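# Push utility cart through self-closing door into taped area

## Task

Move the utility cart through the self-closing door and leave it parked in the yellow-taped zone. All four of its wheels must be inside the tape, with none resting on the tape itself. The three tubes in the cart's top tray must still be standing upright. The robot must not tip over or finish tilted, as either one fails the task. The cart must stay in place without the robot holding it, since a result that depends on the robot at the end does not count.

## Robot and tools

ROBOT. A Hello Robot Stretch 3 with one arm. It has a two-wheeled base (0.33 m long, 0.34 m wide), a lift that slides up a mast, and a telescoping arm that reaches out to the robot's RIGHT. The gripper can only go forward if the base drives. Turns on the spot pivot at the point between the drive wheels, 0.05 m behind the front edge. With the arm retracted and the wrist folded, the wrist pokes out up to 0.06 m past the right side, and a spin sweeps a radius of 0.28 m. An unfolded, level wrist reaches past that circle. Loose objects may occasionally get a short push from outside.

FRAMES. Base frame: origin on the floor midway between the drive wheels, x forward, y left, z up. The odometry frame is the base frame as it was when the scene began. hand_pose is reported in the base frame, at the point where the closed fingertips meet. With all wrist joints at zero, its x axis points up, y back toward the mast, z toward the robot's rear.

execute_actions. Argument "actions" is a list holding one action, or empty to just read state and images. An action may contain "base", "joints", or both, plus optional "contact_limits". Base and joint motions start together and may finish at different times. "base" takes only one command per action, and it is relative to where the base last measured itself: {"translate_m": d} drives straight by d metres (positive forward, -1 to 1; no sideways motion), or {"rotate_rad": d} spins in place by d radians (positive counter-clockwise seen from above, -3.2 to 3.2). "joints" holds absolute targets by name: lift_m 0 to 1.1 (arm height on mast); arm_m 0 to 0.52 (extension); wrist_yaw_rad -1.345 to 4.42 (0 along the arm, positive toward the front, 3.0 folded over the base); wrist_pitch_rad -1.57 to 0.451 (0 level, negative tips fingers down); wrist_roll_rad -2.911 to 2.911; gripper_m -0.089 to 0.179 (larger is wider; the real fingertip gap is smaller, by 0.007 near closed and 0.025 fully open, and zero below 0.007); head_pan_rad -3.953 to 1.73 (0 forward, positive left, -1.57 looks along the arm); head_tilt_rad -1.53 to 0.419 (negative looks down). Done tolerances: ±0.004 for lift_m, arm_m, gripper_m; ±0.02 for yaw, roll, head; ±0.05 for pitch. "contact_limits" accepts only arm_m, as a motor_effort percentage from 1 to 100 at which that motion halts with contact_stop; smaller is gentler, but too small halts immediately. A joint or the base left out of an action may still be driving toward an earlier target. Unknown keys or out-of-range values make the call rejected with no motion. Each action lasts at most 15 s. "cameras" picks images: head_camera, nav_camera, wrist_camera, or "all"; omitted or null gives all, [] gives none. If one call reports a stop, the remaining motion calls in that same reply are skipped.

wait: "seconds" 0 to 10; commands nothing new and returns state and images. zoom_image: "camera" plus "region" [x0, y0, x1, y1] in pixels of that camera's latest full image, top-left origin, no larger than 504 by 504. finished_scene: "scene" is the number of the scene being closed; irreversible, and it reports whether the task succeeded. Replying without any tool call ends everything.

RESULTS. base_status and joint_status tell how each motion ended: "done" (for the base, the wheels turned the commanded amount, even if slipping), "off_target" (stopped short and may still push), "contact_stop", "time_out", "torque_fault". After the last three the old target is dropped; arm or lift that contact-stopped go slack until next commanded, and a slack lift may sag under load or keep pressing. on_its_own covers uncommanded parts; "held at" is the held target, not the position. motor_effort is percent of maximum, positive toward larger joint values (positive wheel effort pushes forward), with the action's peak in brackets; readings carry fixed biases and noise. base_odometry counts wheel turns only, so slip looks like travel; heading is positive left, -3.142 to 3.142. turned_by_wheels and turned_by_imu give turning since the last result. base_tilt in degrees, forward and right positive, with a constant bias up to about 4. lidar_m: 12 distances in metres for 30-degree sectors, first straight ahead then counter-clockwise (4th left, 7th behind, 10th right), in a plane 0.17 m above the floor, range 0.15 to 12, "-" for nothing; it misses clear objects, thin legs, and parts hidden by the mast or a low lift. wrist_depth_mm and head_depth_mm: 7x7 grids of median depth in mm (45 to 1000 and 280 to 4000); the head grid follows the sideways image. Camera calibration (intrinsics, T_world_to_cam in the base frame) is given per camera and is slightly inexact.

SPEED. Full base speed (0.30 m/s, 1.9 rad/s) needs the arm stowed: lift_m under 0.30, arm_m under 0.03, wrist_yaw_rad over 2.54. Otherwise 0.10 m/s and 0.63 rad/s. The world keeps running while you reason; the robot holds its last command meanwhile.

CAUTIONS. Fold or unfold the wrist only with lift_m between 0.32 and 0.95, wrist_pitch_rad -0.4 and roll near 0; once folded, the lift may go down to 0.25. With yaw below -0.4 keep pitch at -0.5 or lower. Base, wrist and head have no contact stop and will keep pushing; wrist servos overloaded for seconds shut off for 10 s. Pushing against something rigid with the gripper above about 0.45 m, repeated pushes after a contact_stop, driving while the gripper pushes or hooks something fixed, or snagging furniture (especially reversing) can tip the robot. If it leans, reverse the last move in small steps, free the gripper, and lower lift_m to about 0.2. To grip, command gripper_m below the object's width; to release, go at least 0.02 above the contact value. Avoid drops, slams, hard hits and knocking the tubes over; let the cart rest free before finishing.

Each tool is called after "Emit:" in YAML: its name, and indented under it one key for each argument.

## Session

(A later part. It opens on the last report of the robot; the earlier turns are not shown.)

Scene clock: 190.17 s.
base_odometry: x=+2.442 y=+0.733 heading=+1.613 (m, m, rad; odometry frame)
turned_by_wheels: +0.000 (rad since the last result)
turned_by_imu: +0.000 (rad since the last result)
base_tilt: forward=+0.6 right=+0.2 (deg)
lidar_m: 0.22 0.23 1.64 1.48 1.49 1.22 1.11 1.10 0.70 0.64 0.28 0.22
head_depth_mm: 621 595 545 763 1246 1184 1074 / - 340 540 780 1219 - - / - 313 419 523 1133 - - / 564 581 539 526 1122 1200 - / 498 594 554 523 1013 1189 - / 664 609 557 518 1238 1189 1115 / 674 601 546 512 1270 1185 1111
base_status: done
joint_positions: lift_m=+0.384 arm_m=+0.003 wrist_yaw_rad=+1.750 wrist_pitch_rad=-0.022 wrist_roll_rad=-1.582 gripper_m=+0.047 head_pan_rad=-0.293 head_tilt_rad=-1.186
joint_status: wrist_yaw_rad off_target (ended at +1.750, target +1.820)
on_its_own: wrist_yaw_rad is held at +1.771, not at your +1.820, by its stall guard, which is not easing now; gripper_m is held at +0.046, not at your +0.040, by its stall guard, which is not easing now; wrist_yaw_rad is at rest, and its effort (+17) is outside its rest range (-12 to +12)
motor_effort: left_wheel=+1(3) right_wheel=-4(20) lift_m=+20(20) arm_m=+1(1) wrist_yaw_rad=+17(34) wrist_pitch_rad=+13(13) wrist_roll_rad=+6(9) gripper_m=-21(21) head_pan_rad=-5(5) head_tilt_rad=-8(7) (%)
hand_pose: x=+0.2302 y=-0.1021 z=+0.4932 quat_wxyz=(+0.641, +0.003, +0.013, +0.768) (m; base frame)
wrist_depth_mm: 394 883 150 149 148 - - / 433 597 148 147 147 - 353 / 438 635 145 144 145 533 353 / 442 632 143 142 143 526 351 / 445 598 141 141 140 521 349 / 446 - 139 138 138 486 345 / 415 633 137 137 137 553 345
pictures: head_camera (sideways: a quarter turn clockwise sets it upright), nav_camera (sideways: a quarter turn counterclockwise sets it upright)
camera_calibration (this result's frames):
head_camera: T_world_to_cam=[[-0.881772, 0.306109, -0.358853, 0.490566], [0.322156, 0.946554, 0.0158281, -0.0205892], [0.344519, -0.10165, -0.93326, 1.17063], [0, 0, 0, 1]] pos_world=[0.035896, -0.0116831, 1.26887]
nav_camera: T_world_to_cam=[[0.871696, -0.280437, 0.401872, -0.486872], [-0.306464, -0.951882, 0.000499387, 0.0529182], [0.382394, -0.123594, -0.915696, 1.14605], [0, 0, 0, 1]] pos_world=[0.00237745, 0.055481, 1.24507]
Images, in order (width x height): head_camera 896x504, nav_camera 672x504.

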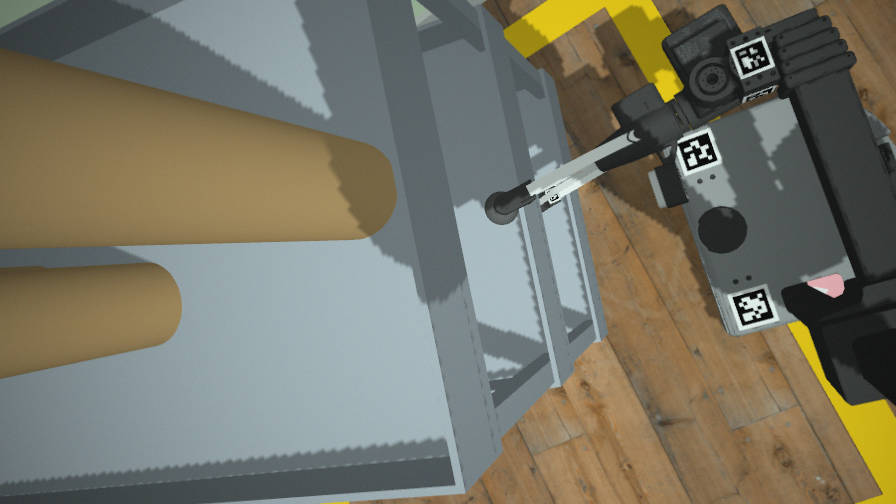

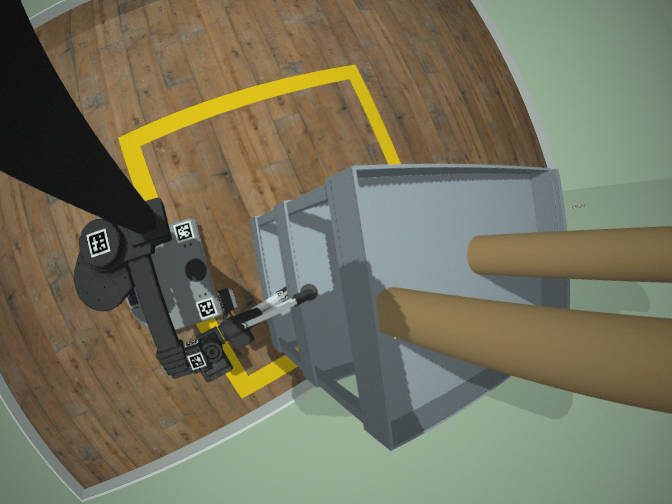

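Emit:
execute_actions:
  actions:
    - {"joints":{"gripper_m":0.17,"wrist_yaw_rad":1.75}}
  cameras: []

Emit:
execute_actions:
  actions:
    - {"base":{"translate_m":-0.13}}
  cameras: []

Emit:
execute_actions:
  actions:
    - {"base":{"rotate_rad":1.39},"joints":{"wrist_yaw_rad":1.9}}
  cameras: []

Emit:
execute_actions:
  actions:
    - {"base":{"translate_m":0.62}}
  cameras: []

Emit:
execute_actions:
  actions:
    - {"base":{"rotate_rad":-1.21}}
  cameras: []

Emit:
execute_actions:
  actions:
    - {"base":{"translate_m":0.6},"joints":{"lift_m":0.389,"wrist_yaw_rad":0,"head_pan_rad":-1.6,"head_tilt_rad":-0.9}}
  cameras: ["nav_camera","wrist_camera"]

Scene clock: 203.80 s.
base_odometry: x=+2.442 y=+0.733 heading=+1.613 (m, m, rad; odometry frame)
turned_by_wheels: +0.000 (rad since the last result)
turned_by_imu: +0.000 (rad since the last result)
base_tilt: forward=+0.5 right=+0.2 (deg)
lidar_m: 0.22 0.23 1.63 1.48 1.49 1.22 1.11 1.10 0.70 0.64 0.28 0.22
head_depth_mm: 622 595 547 767 1245 1186 1076 / - 340 541 780 1213 - - / - 313 419 522 1178 - - / 552 581 539 527 1124 1195 - / 498 595 555 523 1015 1191 - / 665 609 556 518 1247 1181 1116 / 675 602 544 514 1266 1186 1107
base_status: not commanded
joint_positions: lift_m=+0.384 arm_m=+0.003 wrist_yaw_rad=+1.747 wrist_pitch_rad=-0.025 wrist_roll_rad=-1.575 gripper_m=+0.170 head_pan_rad=-0.293 head_tilt_rad=-1.186
joint_status: all done
motor_effort: left_wheel=+3(4) right_wheel=-4(6) lift_m=+20(20) arm_m=+1(1) wrist_yaw_rad=+2(19) wrist_pitch_rad=+14(31) wrist_roll_rad=+2(7) gripper_m=+1(87) head_pan_rad=-5(4) head_tilt_rad=-6(8) (%)
hand_pose: x=+0.2302 y=-0.1028 z=+0.4925 quat_wxyz=(+0.642, +0.006, +0.011, +0.767) (m; base frame)
wrist_depth_mm: 390 897 150 149 148 - - / 433 592 148 147 147 - 356 / 438 633 146 144 144 538 352 / 438 629 143 142 143 533 351 / 431 678 141 140 140 567 350 / - 679 139 139 139 619 334 / 454 631 138 137 137 563 326
pictures: none
No camera images: the call's "cameras" was empty. Leave "cameras" out to get every camera's image.

Scene clock: 206.33 s.
base_odometry: x=+2.448 y=+0.604 heading=+1.613 (m, m, rad; odometry frame)
turned_by_wheels: +0.000 (rad since the last result)
turned_by_imu: +0.000 (rad since the last result)
base_tilt: forward=+0.5 right=+0.2 (deg)
lidar_m: 0.35 0.37 1.61 1.46 1.47 1.08 0.98 0.99 0.72 0.66 0.44 0.35
head_depth_mm: 616 589 735 1316 1245 1187 1072 / 659 598 885 1123 1257 - - / 634 585 888 1089 1253 - - / 383 483 569 880 1258 1199 - / 616 606 562 876 1248 1192 - / 660 608 554 877 1261 1186 1113 / 675 610 553 1377 1268 1184 1105
base_status: done
joint_positions: lift_m=+0.384 arm_m=+0.003 wrist_yaw_rad=+1.747 wrist_pitch_rad=-0.024 wrist_roll_rad=-1.575 gripper_m=+0.170 head_pan_rad=-0.293 head_tilt_rad=-1.186
joint_status: not commanded
motor_effort: left_wheel=+3(5) right_wheel=-3(9) lift_m=+20(20) arm_m=+0(0) wrist_yaw_rad=+2(2) wrist_pitch_rad=+14(14) wrist_roll_rad=+2(2) gripper_m=+0(1) head_pan_rad=-4(5) head_tilt_rad=-8(7) (%)
hand_pose: x=+0.2302 y=-0.1028 z=+0.4926 quat_wxyz=(+0.642, +0.006, +0.011, +0.767) (m; base frame)
wrist_depth_mm: 394 837 - 283 - - 323 / 436 592 - 280 - - 356 / 442 632 873 276 - 532 354 / 439 627 886 273 - 534 351 / 431 685 - 269 - 567 347 / - 695 856 264 817 619 332 / 458 606 867 261 888 565 324
pictures: none
No camera images: the call's "cameras" was empty. Leave "cameras" out to get every camera's image.

Scene clock: 209.47 s.
base_odometry: x=+2.448 y=+0.604 heading=+3.003 (m, m, rad; odometry frame)
turned_by_wheels: +1.390 (rad since the last result)
turned_by_imu: +1.380 (rad since the last result)
base_tilt: forward=+0.6 right=+0.2 (deg)
lidar_m: 1.47 1.46 1.20 0.98 0.98 0.80 0.66 0.66 0.36 0.35 0.35 1.76
head_depth_mm: 1754 1596 1457 1343 1085 1133 1078 / 1753 1587 1463 1350 1252 - - / 1764 1599 1459 1354 1269 - - / 1750 1602 1468 1355 1244 1199 - / 1697 1610 1472 1358 1264 1189 - / 1617 1619 1483 1374 1267 1177 1118 / 1494 1610 1485 1372 1275 1181 1109
base_status: done
joint_positions: lift_m=+0.384 arm_m=+0.003 wrist_yaw_rad=+1.898 wrist_pitch_rad=-0.024 wrist_roll_rad=-1.575 gripper_m=+0.170 head_pan_rad=-0.293 head_tilt_rad=-1.186
joint_status: all done
motor_effort: left_wheel=-2(5) right_wheel=+4(9) lift_m=+20(19) arm_m=+1(1) wrist_yaw_rad=+2(2) wrist_pitch_rad=+14(14) wrist_roll_rad=+3(2) gripper_m=+0(0) head_pan_rad=-5(4) head_tilt_rad=-8(7) (%)
hand_pose: x=+0.2206 y=-0.0656 z=+0.4926 quat_wxyz=(+0.583, +0.005, +0.012, +0.813) (m; base frame)
wrist_depth_mm: 624 892 - - - - - / 620 894 - - - - - / 620 899 - - - - - / 621 900 - - - - - / 616 966 - - - - - / - 987 - - - - - / 651 915 - - - - -
pictures: none
No camera images: the call's "cameras" was empty. Leave "cameras" out to get every camera's image.

Scene clock: 216.90 s.
base_odometry: x=+1.834 y=+0.689 heading=+3.003 (m, m, rad; odometry frame)
turned_by_wheels: +0.000 (rad since the last result)
turned_by_imu: +0.000 (rad since the last result)
base_tilt: forward=+0.5 right=+0.1 (deg)
lidar_m: 0.88 0.88 0.97 1.20 1.19 1.32 1.25 0.56 0.62 2.19 2.06 1.07
head_depth_mm: 1571 1592 1452 1348 1243 1177 1073 / 1395 1594 1462 1346 1256 - - / 1249 1539 1467 1351 1270 - - / 1136 1416 1469 1365 1251 1196 - / 1038 1272 1459 1369 1265 1193 - / 958 1150 1412 1366 1266 1180 1119 / 889 1053 1282 1370 1273 1184 1109
base_status: done
joint_positions: lift_m=+0.384 arm_m=+0.003 wrist_yaw_rad=+1.898 wrist_pitch_rad=-0.024 wrist_roll_rad=-1.575 gripper_m=+0.170 head_pan_rad=-0.293 head_tilt_rad=-1.186
joint_status: not commanded
motor_effort: left_wheel=-2(2) right_wheel=+3(9) lift_m=+20(20) arm_m=+0(1) wrist_yaw_rad=+4(3) wrist_pitch_rad=+14(14) wrist_roll_rad=+3(2) gripper_m=+1(1) head_pan_rad=-5(5) head_tilt_rad=-8(7) (%)
hand_pose: x=+0.2206 y=-0.0656 z=+0.4926 quat_wxyz=(+0.583, +0.005, +0.012, +0.813) (m; base frame)
wrist_depth_mm: 620 773 788 785 775 772 774 / 621 802 809 796 803 798 797 / 618 824 843 832 830 821 817 / 629 853 850 866 847 844 834 / 609 876 886 876 888 871 857 / - 907 919 924 911 918 903 / 645 917 963 949 941 953 921
pictures: none
No camera images: the call's "cameras" was empty. Leave "cameras" out to get every camera's image.

Scene clock: 219.77 s.
base_odometry: x=+1.834 y=+0.689 heading=+1.793 (m, m, rad; odometry frame)
turned_by_wheels: -1.210 (rad since the last result)
turned_by_imu: -1.202 (rad since the last result)
base_tilt: forward=+0.6 right=+0.1 (deg)
lidar_m: 2.57 1.21 0.91 0.87 0.91 1.23 1.19 1.24 1.28 0.58 0.56 1.00
head_depth_mm: 1754 1587 1421 1338 1249 1180 1073 / 1752 1595 1463 1344 1254 - - / 1767 1598 1468 1356 1263 - - / 1776 1608 1470 1366 1244 1194 - / 1773 1612 1474 1361 1261 1189 - / 1784 1619 1480 1363 1268 1178 1116 / 1812 1628 1491 1373 1274 1184 1106
base_status: done
joint_positions: lift_m=+0.384 arm_m=+0.003 wrist_yaw_rad=+1.898 wrist_pitch_rad=-0.024 wrist_roll_rad=-1.575 gripper_m=+0.170 head_pan_rad=-0.293 head_tilt_rad=-1.186
joint_status: not commanded
motor_effort: left_wheel=+3(9) right_wheel=-4(8) lift_m=+20(19) arm_m=+0(0) wrist_yaw_rad=+1(2) wrist_pitch_rad=+14(14) wrist_roll_rad=+2(2) gripper_m=+0(1) head_pan_rad=-4(4) head_tilt_rad=-9(9) (%)
hand_pose: x=+0.2206 y=-0.0656 z=+0.4926 quat_wxyz=(+0.583, +0.005, +0.012, +0.813) (m; base frame)
wrist_depth_mm: 616 893 - - - - - / 627 901 - - - - - / 626 886 - - - - - / 626 901 - - - - - / 619 980 - - - - - / - 986 - - - - - / 645 926 - - - - -
pictures: none
No camera images: the call's "cameras" was empty. Leave "cameras" out to get every camera's image.

Scene clock: 227.00 s.
base_odometry: x=+1.701 y=+1.274 heading=+1.793 (m, m, rad; odometry frame)
turned_by_wheels: +0.000 (rad since the last result)
turned_by_imu: +0.000 (rad since the last result)
base_tilt: forward=+0.6 right=+0.2 (deg)
lidar_m: 1.97 1.21 0.88 0.86 0.90 1.25 1.78 1.75 0.64 0.64 1.31 1.81
head_depth_mm: 982 862 733 1025 1276 1211 1085 / 685 773 1104 1053 1307 1223 - / 990 849 1131 1079 1309 1249 - / 781 840 1141 1092 1347 1253 1115 / 1067 848 1091 1524 1374 1238 1104 / 1111 819 1567 1621 1405 1242 1108 / 1107 1295 1560 1636 1415 1249 1109
base_status: done
joint_positions: lift_m=+0.389 arm_m=+0.003 wrist_yaw_rad=+0.002 wrist_pitch_rad=-0.024 wrist_roll_rad=-1.575 gripper_m=+0.170 head_pan_rad=-1.593 head_tilt_rad=-0.903
joint_status: all done
motor_effort: left_wheel=+2(7) right_wheel=-3(5) lift_m=+24(26) arm_m=+0(0) wrist_yaw_rad=-2(3) wrist_pitch_rad=+14(14) wrist_roll_rad=+2(3) gripper_m=+1(1) head_pan_rad=-5(59) head_tilt_rad=+1(26) (%)
hand_pose: x=-0.0206 y=-0.4035 z=+0.4974 quat_wxyz=(+1.000, +0.012, +0.003, +0.001) (m; base frame)
wrist_depth_mm: 567 784 927 930 943 926 433 / 434 560 976 433 954 491 427 / 431 639 981 431 974 525 420 / 424 642 - 421 - 523 413 / 418 699 - 414 - 561 407 / - 691 - 405 - 608 405 / 402 657 - 401 - 550 396
pictures: nav_camera (sideways: a quarter turn counterclockwise sets it upright), wrist_camera
camera_calibration (this result's frames):
nav_camera: T_world_to_cam=[[-0.0336783, -0.766185, 0.641737, -0.79382], [-0.999188, 0.0400184, -0.00465835, 0.0638594], [-0.0221121, -0.641372, -0.766911, 0.955132], [0, 0, 0, 1]] pos_world=[0.0581931, 0.00182627, 1.24222]
wrist_camera: T_world_to_cam=[[0.0392726, -0.00618231, 0.999209, -0.504852], [-0.985988, 0.162012, 0.0397553, 0.0616829], [-0.16213, -0.986769, 0.000266954, -0.234695], [0, 0, 0, 1]] pos_world=[0.0425943, -0.244705, 0.502064]
Images, in order (width x height): nav_camera 672x504, wrist_camera 644x364.

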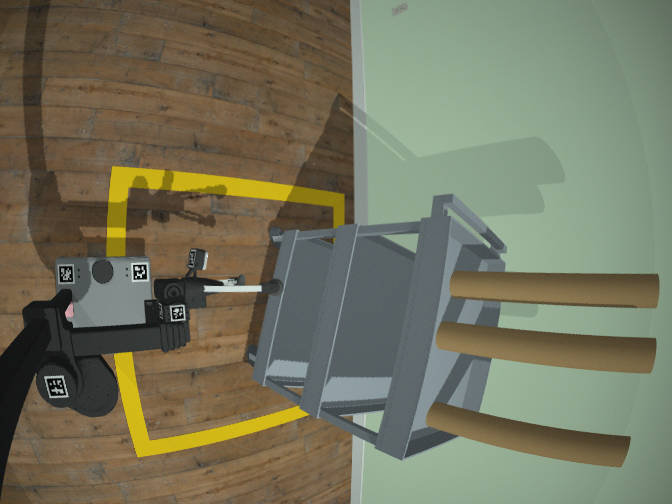

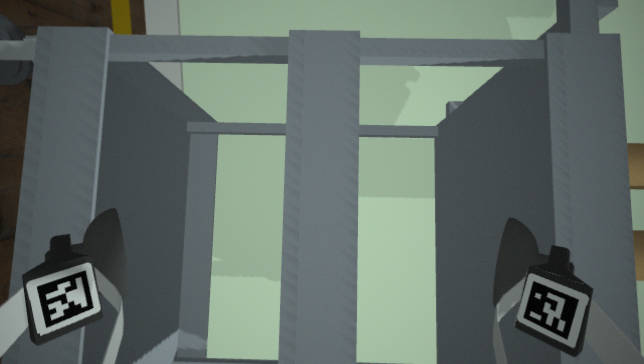

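Emit:
execute_actions:
  actions:
    - {"joints":{"arm_m":0.292}}
  cameras: []

Emit:
execute_actions:
  actions:
    - {"joints":{"gripper_m":0.047}}
  cameras: []

Emit:
execute_actions:
  actions:
    - {"joints":{"arm_m":0.1}}
  cameras: ["nav_camera"]

Emit:
execute_actions:
  actions:
    - {"joints":{"gripper_m":0.16}}
  cameras: []

Emit:
execute_actions:
  actions:
    - {"joints":{"arm_m":0.005}}

Scene clock: 239.10 s.
base_odometry: x=+1.701 y=+1.274 heading=+1.793 (m, m, rad; odometry frame)
turned_by_wheels: +0.000 (rad since the last result)
turned_by_imu: +0.000 (rad since the last result)
base_tilt: forward=+0.6 right=+0.2 (deg)
lidar_m: 1.97 1.21 0.88 0.87 0.90 1.25 1.79 1.75 0.64 0.64 1.30 1.80
head_depth_mm: 979 865 735 1024 1283 1213 1087 / 686 774 1101 1050 1293 1236 - / 989 849 1132 1082 1330 1220 1128 / 778 840 1139 1090 1366 1235 1119 / 1068 848 1091 1516 1378 1235 1104 / 1107 820 1565 1623 1411 1240 1106 / 1109 1293 1559 1632 1416 1243 1111
base_status: not commanded
joint_positions: lift_m=+0.389 arm_m=+0.292 wrist_yaw_rad=+0.001 wrist_pitch_rad=-0.023 wrist_roll_rad=-1.575 gripper_m=+0.170 head_pan_rad=-1.593 head_tilt_rad=-0.903
joint_status: all done
motor_effort: left_wheel=+2(3) right_wheel=-4(4) lift_m=+24(24) arm_m=+4(4) wrist_yaw_rad=-2(1) wrist_pitch_rad=+13(14) wrist_roll_rad=+2(2) gripper_m=+1(1) head_pan_rad=-5(5) head_tilt_rad=+1(0) (%)
hand_pose: x=-0.0208 y=-0.6923 z=+0.4976 quat_wxyz=(+1.000, +0.012, +0.003, +0.001) (m; base frame)
wrist_depth_mm: 621 676 150 149 149 668 665 / 411 691 147 146 147 680 369 / 447 572 145 144 145 566 349 / 446 592 143 142 142 523 346 / 438 587 140 140 140 560 344 / - 581 139 138 138 755 327 / 464 571 137 136 136 552 320
pictures: none
No camera images: the call's "cameras" was empty. Leave "cameras" out to get every camera's image.

Scene clock: 240.80 s.
base_odometry: x=+1.701 y=+1.274 heading=+1.793 (m, m, rad; odometry frame)
turned_by_wheels: +0.000 (rad since the last result)
turned_by_imu: +0.000 (rad since the last result)
base_tilt: forward=+0.6 right=+0.2 (deg)
lidar_m: 1.97 1.21 0.88 0.87 0.90 1.25 1.79 1.75 0.64 0.64 1.31 1.80
head_depth_mm: 981 864 733 1020 1280 1211 1085 / 684 774 1102 1051 1291 1242 - / 989 848 1128 1081 1324 1222 1131 / 777 837 1140 1095 1367 1226 1118 / 1069 848 1073 1519 1375 1231 1107 / 1113 820 1555 1632 1406 1243 1110 / 1106 1293 1560 1633 1406 1246 1113
base_status: not commanded
joint_positions: lift_m=+0.389 arm_m=+0.292 wrist_yaw_rad=+0.000 wrist_pitch_rad=-0.030 wrist_roll_rad=-1.572 gripper_m=+0.048 head_pan_rad=-1.593 head_tilt_rad=-0.903
joint_status: all done
motor_effort: left_wheel=+2(3) right_wheel=-3(4) lift_m=+24(24) arm_m=+0(4) wrist_yaw_rad=+0(0) wrist_pitch_rad=+17(18) wrist_roll_rad=+1(2) gripper_m=-22(93) head_pan_rad=-5(5) head_tilt_rad=+1(1) (%)
hand_pose: x=-0.0211 y=-0.6923 z=+0.4958 quat_wxyz=(+1.000, +0.015, +0.001, +0.000) (m; base frame)
wrist_depth_mm: 621 689 148 147 147 661 648 / 407 698 146 145 145 672 370 / 435 583 144 143 143 571 351 / 439 593 142 140 141 530 352 / 441 589 140 139 139 531 351 / 444 - 138 137 136 489 351 / 412 578 136 135 135 781 347
pictures: none
No camera images: the call's "cameras" was empty. Leave "cameras" out to get every camera's image.

Scene clock: 243.47 s.
base_odometry: x=+1.701 y=+1.274 heading=+1.793 (m, m, rad; odometry frame)
turned_by_wheels: +0.000 (rad since the last result)
turned_by_imu: +0.000 (rad since the last result)
base_tilt: forward=+0.6 right=+0.2 (deg)
lidar_m: 1.97 1.21 0.88 0.87 0.90 1.25 1.79 1.75 0.50 0.47 0.48 1.81
head_depth_mm: 1054 864 709 982 1196 1212 1086 / 540 636 703 983 1195 1248 - / 1071 851 717 986 1185 - 1129 / 565 662 715 975 1101 1215 1119 / 596 840 727 801 1189 1235 1104 / 1112 840 695 1563 1404 1239 1108 / 1106 1290 1471 1632 1408 1245 1110
base_status: not commanded
joint_positions: lift_m=+0.389 arm_m=+0.101 wrist_yaw_rad=-0.041 wrist_pitch_rad=-0.035 wrist_roll_rad=-1.574 gripper_m=+0.048 head_pan_rad=-1.593 head_tilt_rad=-0.902
joint_status: all done
on_its_own: wrist_yaw_rad is held at -0.045, not at your +0.000, by its stall guard, which is not easing now
motor_effort: left_wheel=+3(5) right_wheel=-2(18) lift_m=+24(24) arm_m=-7(13) wrist_yaw_rad=-4(29) wrist_pitch_rad=+20(20) wrist_roll_rad=+2(2) gripper_m=-20(21) head_pan_rad=-5(4) head_tilt_rad=+1(1) (%)
hand_pose: x=-0.0317 y=-0.5006 z=+0.4946 quat_wxyz=(+1.000, +0.018, +0.002, -0.021) (m; base frame)
wrist_depth_mm: 435 511 113 112 111 494 359 / 433 556 118 117 117 832 357 / 438 578 123 122 122 542 354 / 435 599 130 128 128 539 353 / 439 592 136 135 134 532 351 / 441 - 143 142 140 493 347 / 416 636 152 149 151 570 347
pictures: nav_camera (sideways: a quarter turn counterclockwise sets it upright)
camera_calibration (this result's frames):
nav_camera: T_world_to_cam=[[-0.0336787, -0.76581, 0.642184, -0.794403], [-0.999188, 0.0400271, -0.00466874, 0.063873], [-0.0221294, -0.64182, -0.766536, 0.954645], [0, 0, 0, 1]] pos_world=[0.0581923, 0.00179084, 1.24222]
Images, in order (width x height): nav_camera 672x504.

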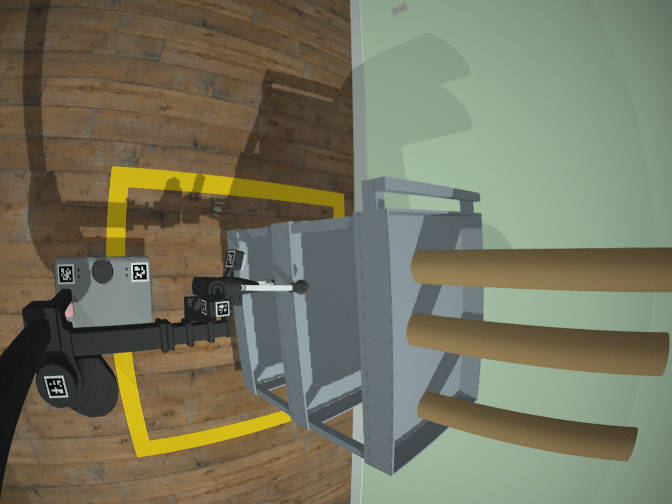

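Scene clock: 245.07 s.
base_odometry: x=+1.701 y=+1.274 heading=+1.793 (m, m, rad; odometry frame)
turned_by_wheels: +0.000 (rad since the last result)
turned_by_imu: +0.000 (rad since the last result)
base_tilt: forward=+0.5 right=+0.2 (deg)
lidar_m: 1.97 1.21 0.88 0.87 0.90 1.25 1.79 1.75 0.50 0.47 0.48 1.80
head_depth_mm: 1055 864 709 983 1193 1214 1087 / 540 638 702 984 1194 1241 - / 1069 852 717 992 1180 - 1131 / 566 663 716 973 1101 1214 1115 / 596 841 727 798 1193 1237 1103 / 1110 842 693 1554 1401 1242 1105 / 1106 1294 1473 1627 1422 1245 1112
base_status: not commanded
joint_positions: lift_m=+0.389 arm_m=+0.100 wrist_yaw_rad=-0.042 wrist_pitch_rad=-0.025 wrist_roll_rad=-1.575 gripper_m=+0.160 head_pan_rad=-1.593 head_tilt_rad=-0.902
joint_status: all done
on_its_own: wrist_yaw_rad is held at -0.045, not at your +0.000, by its stall guard, which is not easing now
motor_effort: left_wheel=+3(3) right_wheel=-3(3) lift_m=+24(24) arm_m=-4(7) wrist_yaw_rad=-2(2) wrist_pitch_rad=+14(25) wrist_roll_rad=+2(2) gripper_m=+1(85) head_pan_rad=-5(5) head_tilt_rad=+2(2) (%)
hand_pose: x=-0.0320 y=-0.5007 z=+0.4972 quat_wxyz=(+1.000, +0.013, +0.002, -0.021) (m; base frame)
wrist_depth_mm: 440 523 113 112 112 496 352 / 440 556 118 117 117 534 347 / 446 572 123 122 123 527 349 / 449 595 129 128 128 527 346 / 440 635 136 135 136 541 344 / - 675 143 142 144 638 329 / 462 650 152 150 661 557 312
pictures: none
No camera images: the call's "cameras" was empty. Leave "cameras" out to get every camera's image.

Scene clock: 247.00 s.
base_odometry: x=+1.701 y=+1.274 heading=+1.793 (m, m, rad; odometry frame)
turned_by_wheels: +0.000 (rad since the last result)
turned_by_imu: +0.000 (rad since the last result)
base_tilt: forward=+0.5 right=+0.1 (deg)
lidar_m: 1.97 1.22 0.88 0.87 0.90 1.25 1.78 1.75 0.50 0.47 0.48 1.80
head_depth_mm: 1053 863 710 981 1199 1213 1087 / 540 637 703 982 1197 1216 - / 1073 851 719 990 1174 1243 - / 567 662 714 975 1104 1252 1114 / 597 840 727 801 1195 1237 1106 / 1109 841 693 1558 1410 1238 1110 / 1108 1294 1481 1630 1415 1246 1110
base_status: not commanded
joint_positions: lift_m=+0.389 arm_m=+0.005 wrist_yaw_rad=-0.043 wrist_pitch_rad=-0.024 wrist_roll_rad=-1.575 gripper_m=+0.160 head_pan_rad=-1.593 head_tilt_rad=-0.902
joint_status: all done
on_its_own: wrist_yaw_rad is held at -0.045, not at your +0.000, by its stall guard, which is not easing now
motor_effort: left_wheel=+2(3) right_wheel=-3(3) lift_m=+24(24) arm_m=-4(6) wrist_yaw_rad=-1(2) wrist_pitch_rad=+14(14) wrist_roll_rad=+2(2) gripper_m=+0(0) head_pan_rad=-5(5) head_tilt_rad=+1(1) (%)
hand_pose: x=-0.0322 y=-0.4057 z=+0.4974 quat_wxyz=(+1.000, +0.012, +0.002, -0.022) (m; base frame)
wrist_depth_mm: 442 596 596 199 586 571 352 / 442 628 953 207 940 526 345 / 445 636 979 218 980 528 346 / 446 636 - 227 - 526 345 / 444 695 - 238 - 542 343 / - 756 773 251 - 633 326 / 465 661 - 266 - 549 311
pictures: head_camera (sideways: a quarter turn clockwise sets it upright), nav_camera (sideways: a quarter turn counterclockwise sets it upright), wrist_camera
camera_calibration (this result's frames):
head_camera: T_world_to_cam=[[0.0559715, 0.793722, -0.6057, 0.806392], [0.998369, -0.0513382, 0.0249824, -0.0366396], [-0.0112664, -0.60611, -0.795301, 0.993513], [0, 0, 0, 1]] pos_world=[0.0026383, -0.0397536, 1.27949]
nav_camera: T_world_to_cam=[[-0.0336783, -0.765782, 0.642217, -0.794446], [-0.999188, 0.0400271, -0.00466951, 0.063874], [-0.0221303, -0.641853, -0.766508, 0.954608], [0, 0, 0, 1]] pos_world=[0.0581922, 0.00178825, 1.24222]
wrist_camera: T_world_to_cam=[[0.0387868, -0.00824861, 0.999213, -0.505203], [-0.977603, 0.20669, 0.0396542, 0.0690153], [-0.206854, -0.978372, -0.0000470207, -0.236595], [0, 0, 0, 1]] pos_world=[0.0381241, -0.24991, 0.502058]
Images, in order (width x height): head_camera 896x504, nav_camera 672x504, wrist_camera 644x364.

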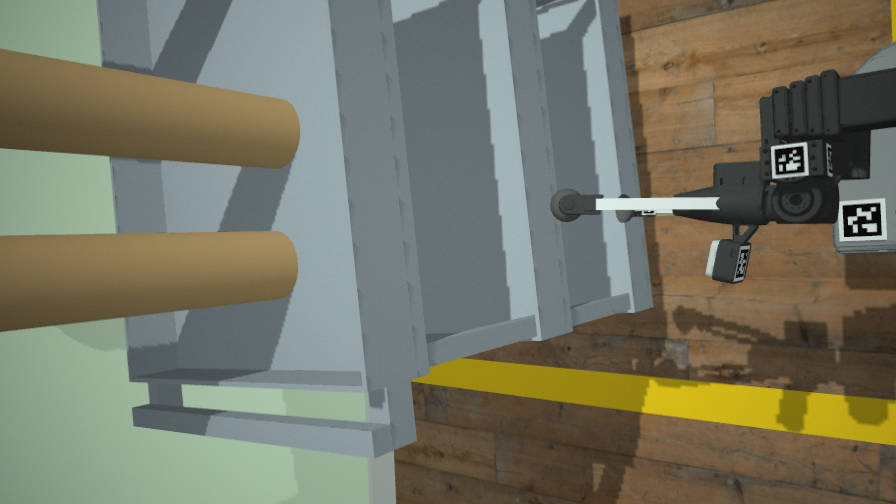

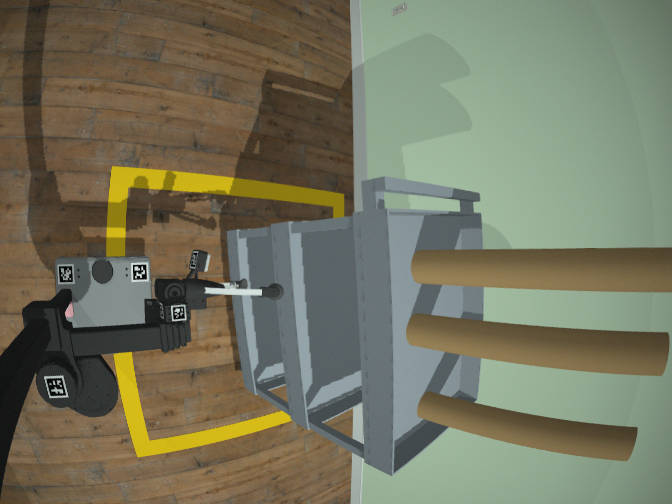

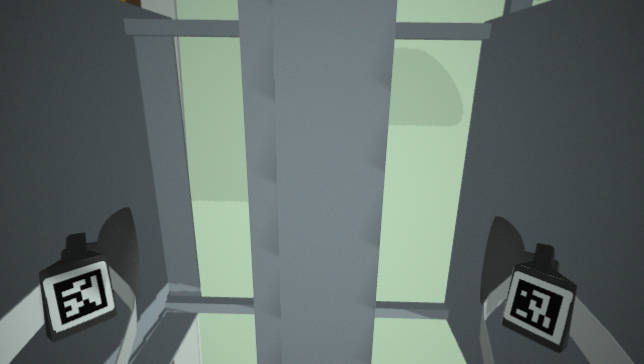

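Emit:
finished_scene:
  scene: 2

The scene is finished: the task was done.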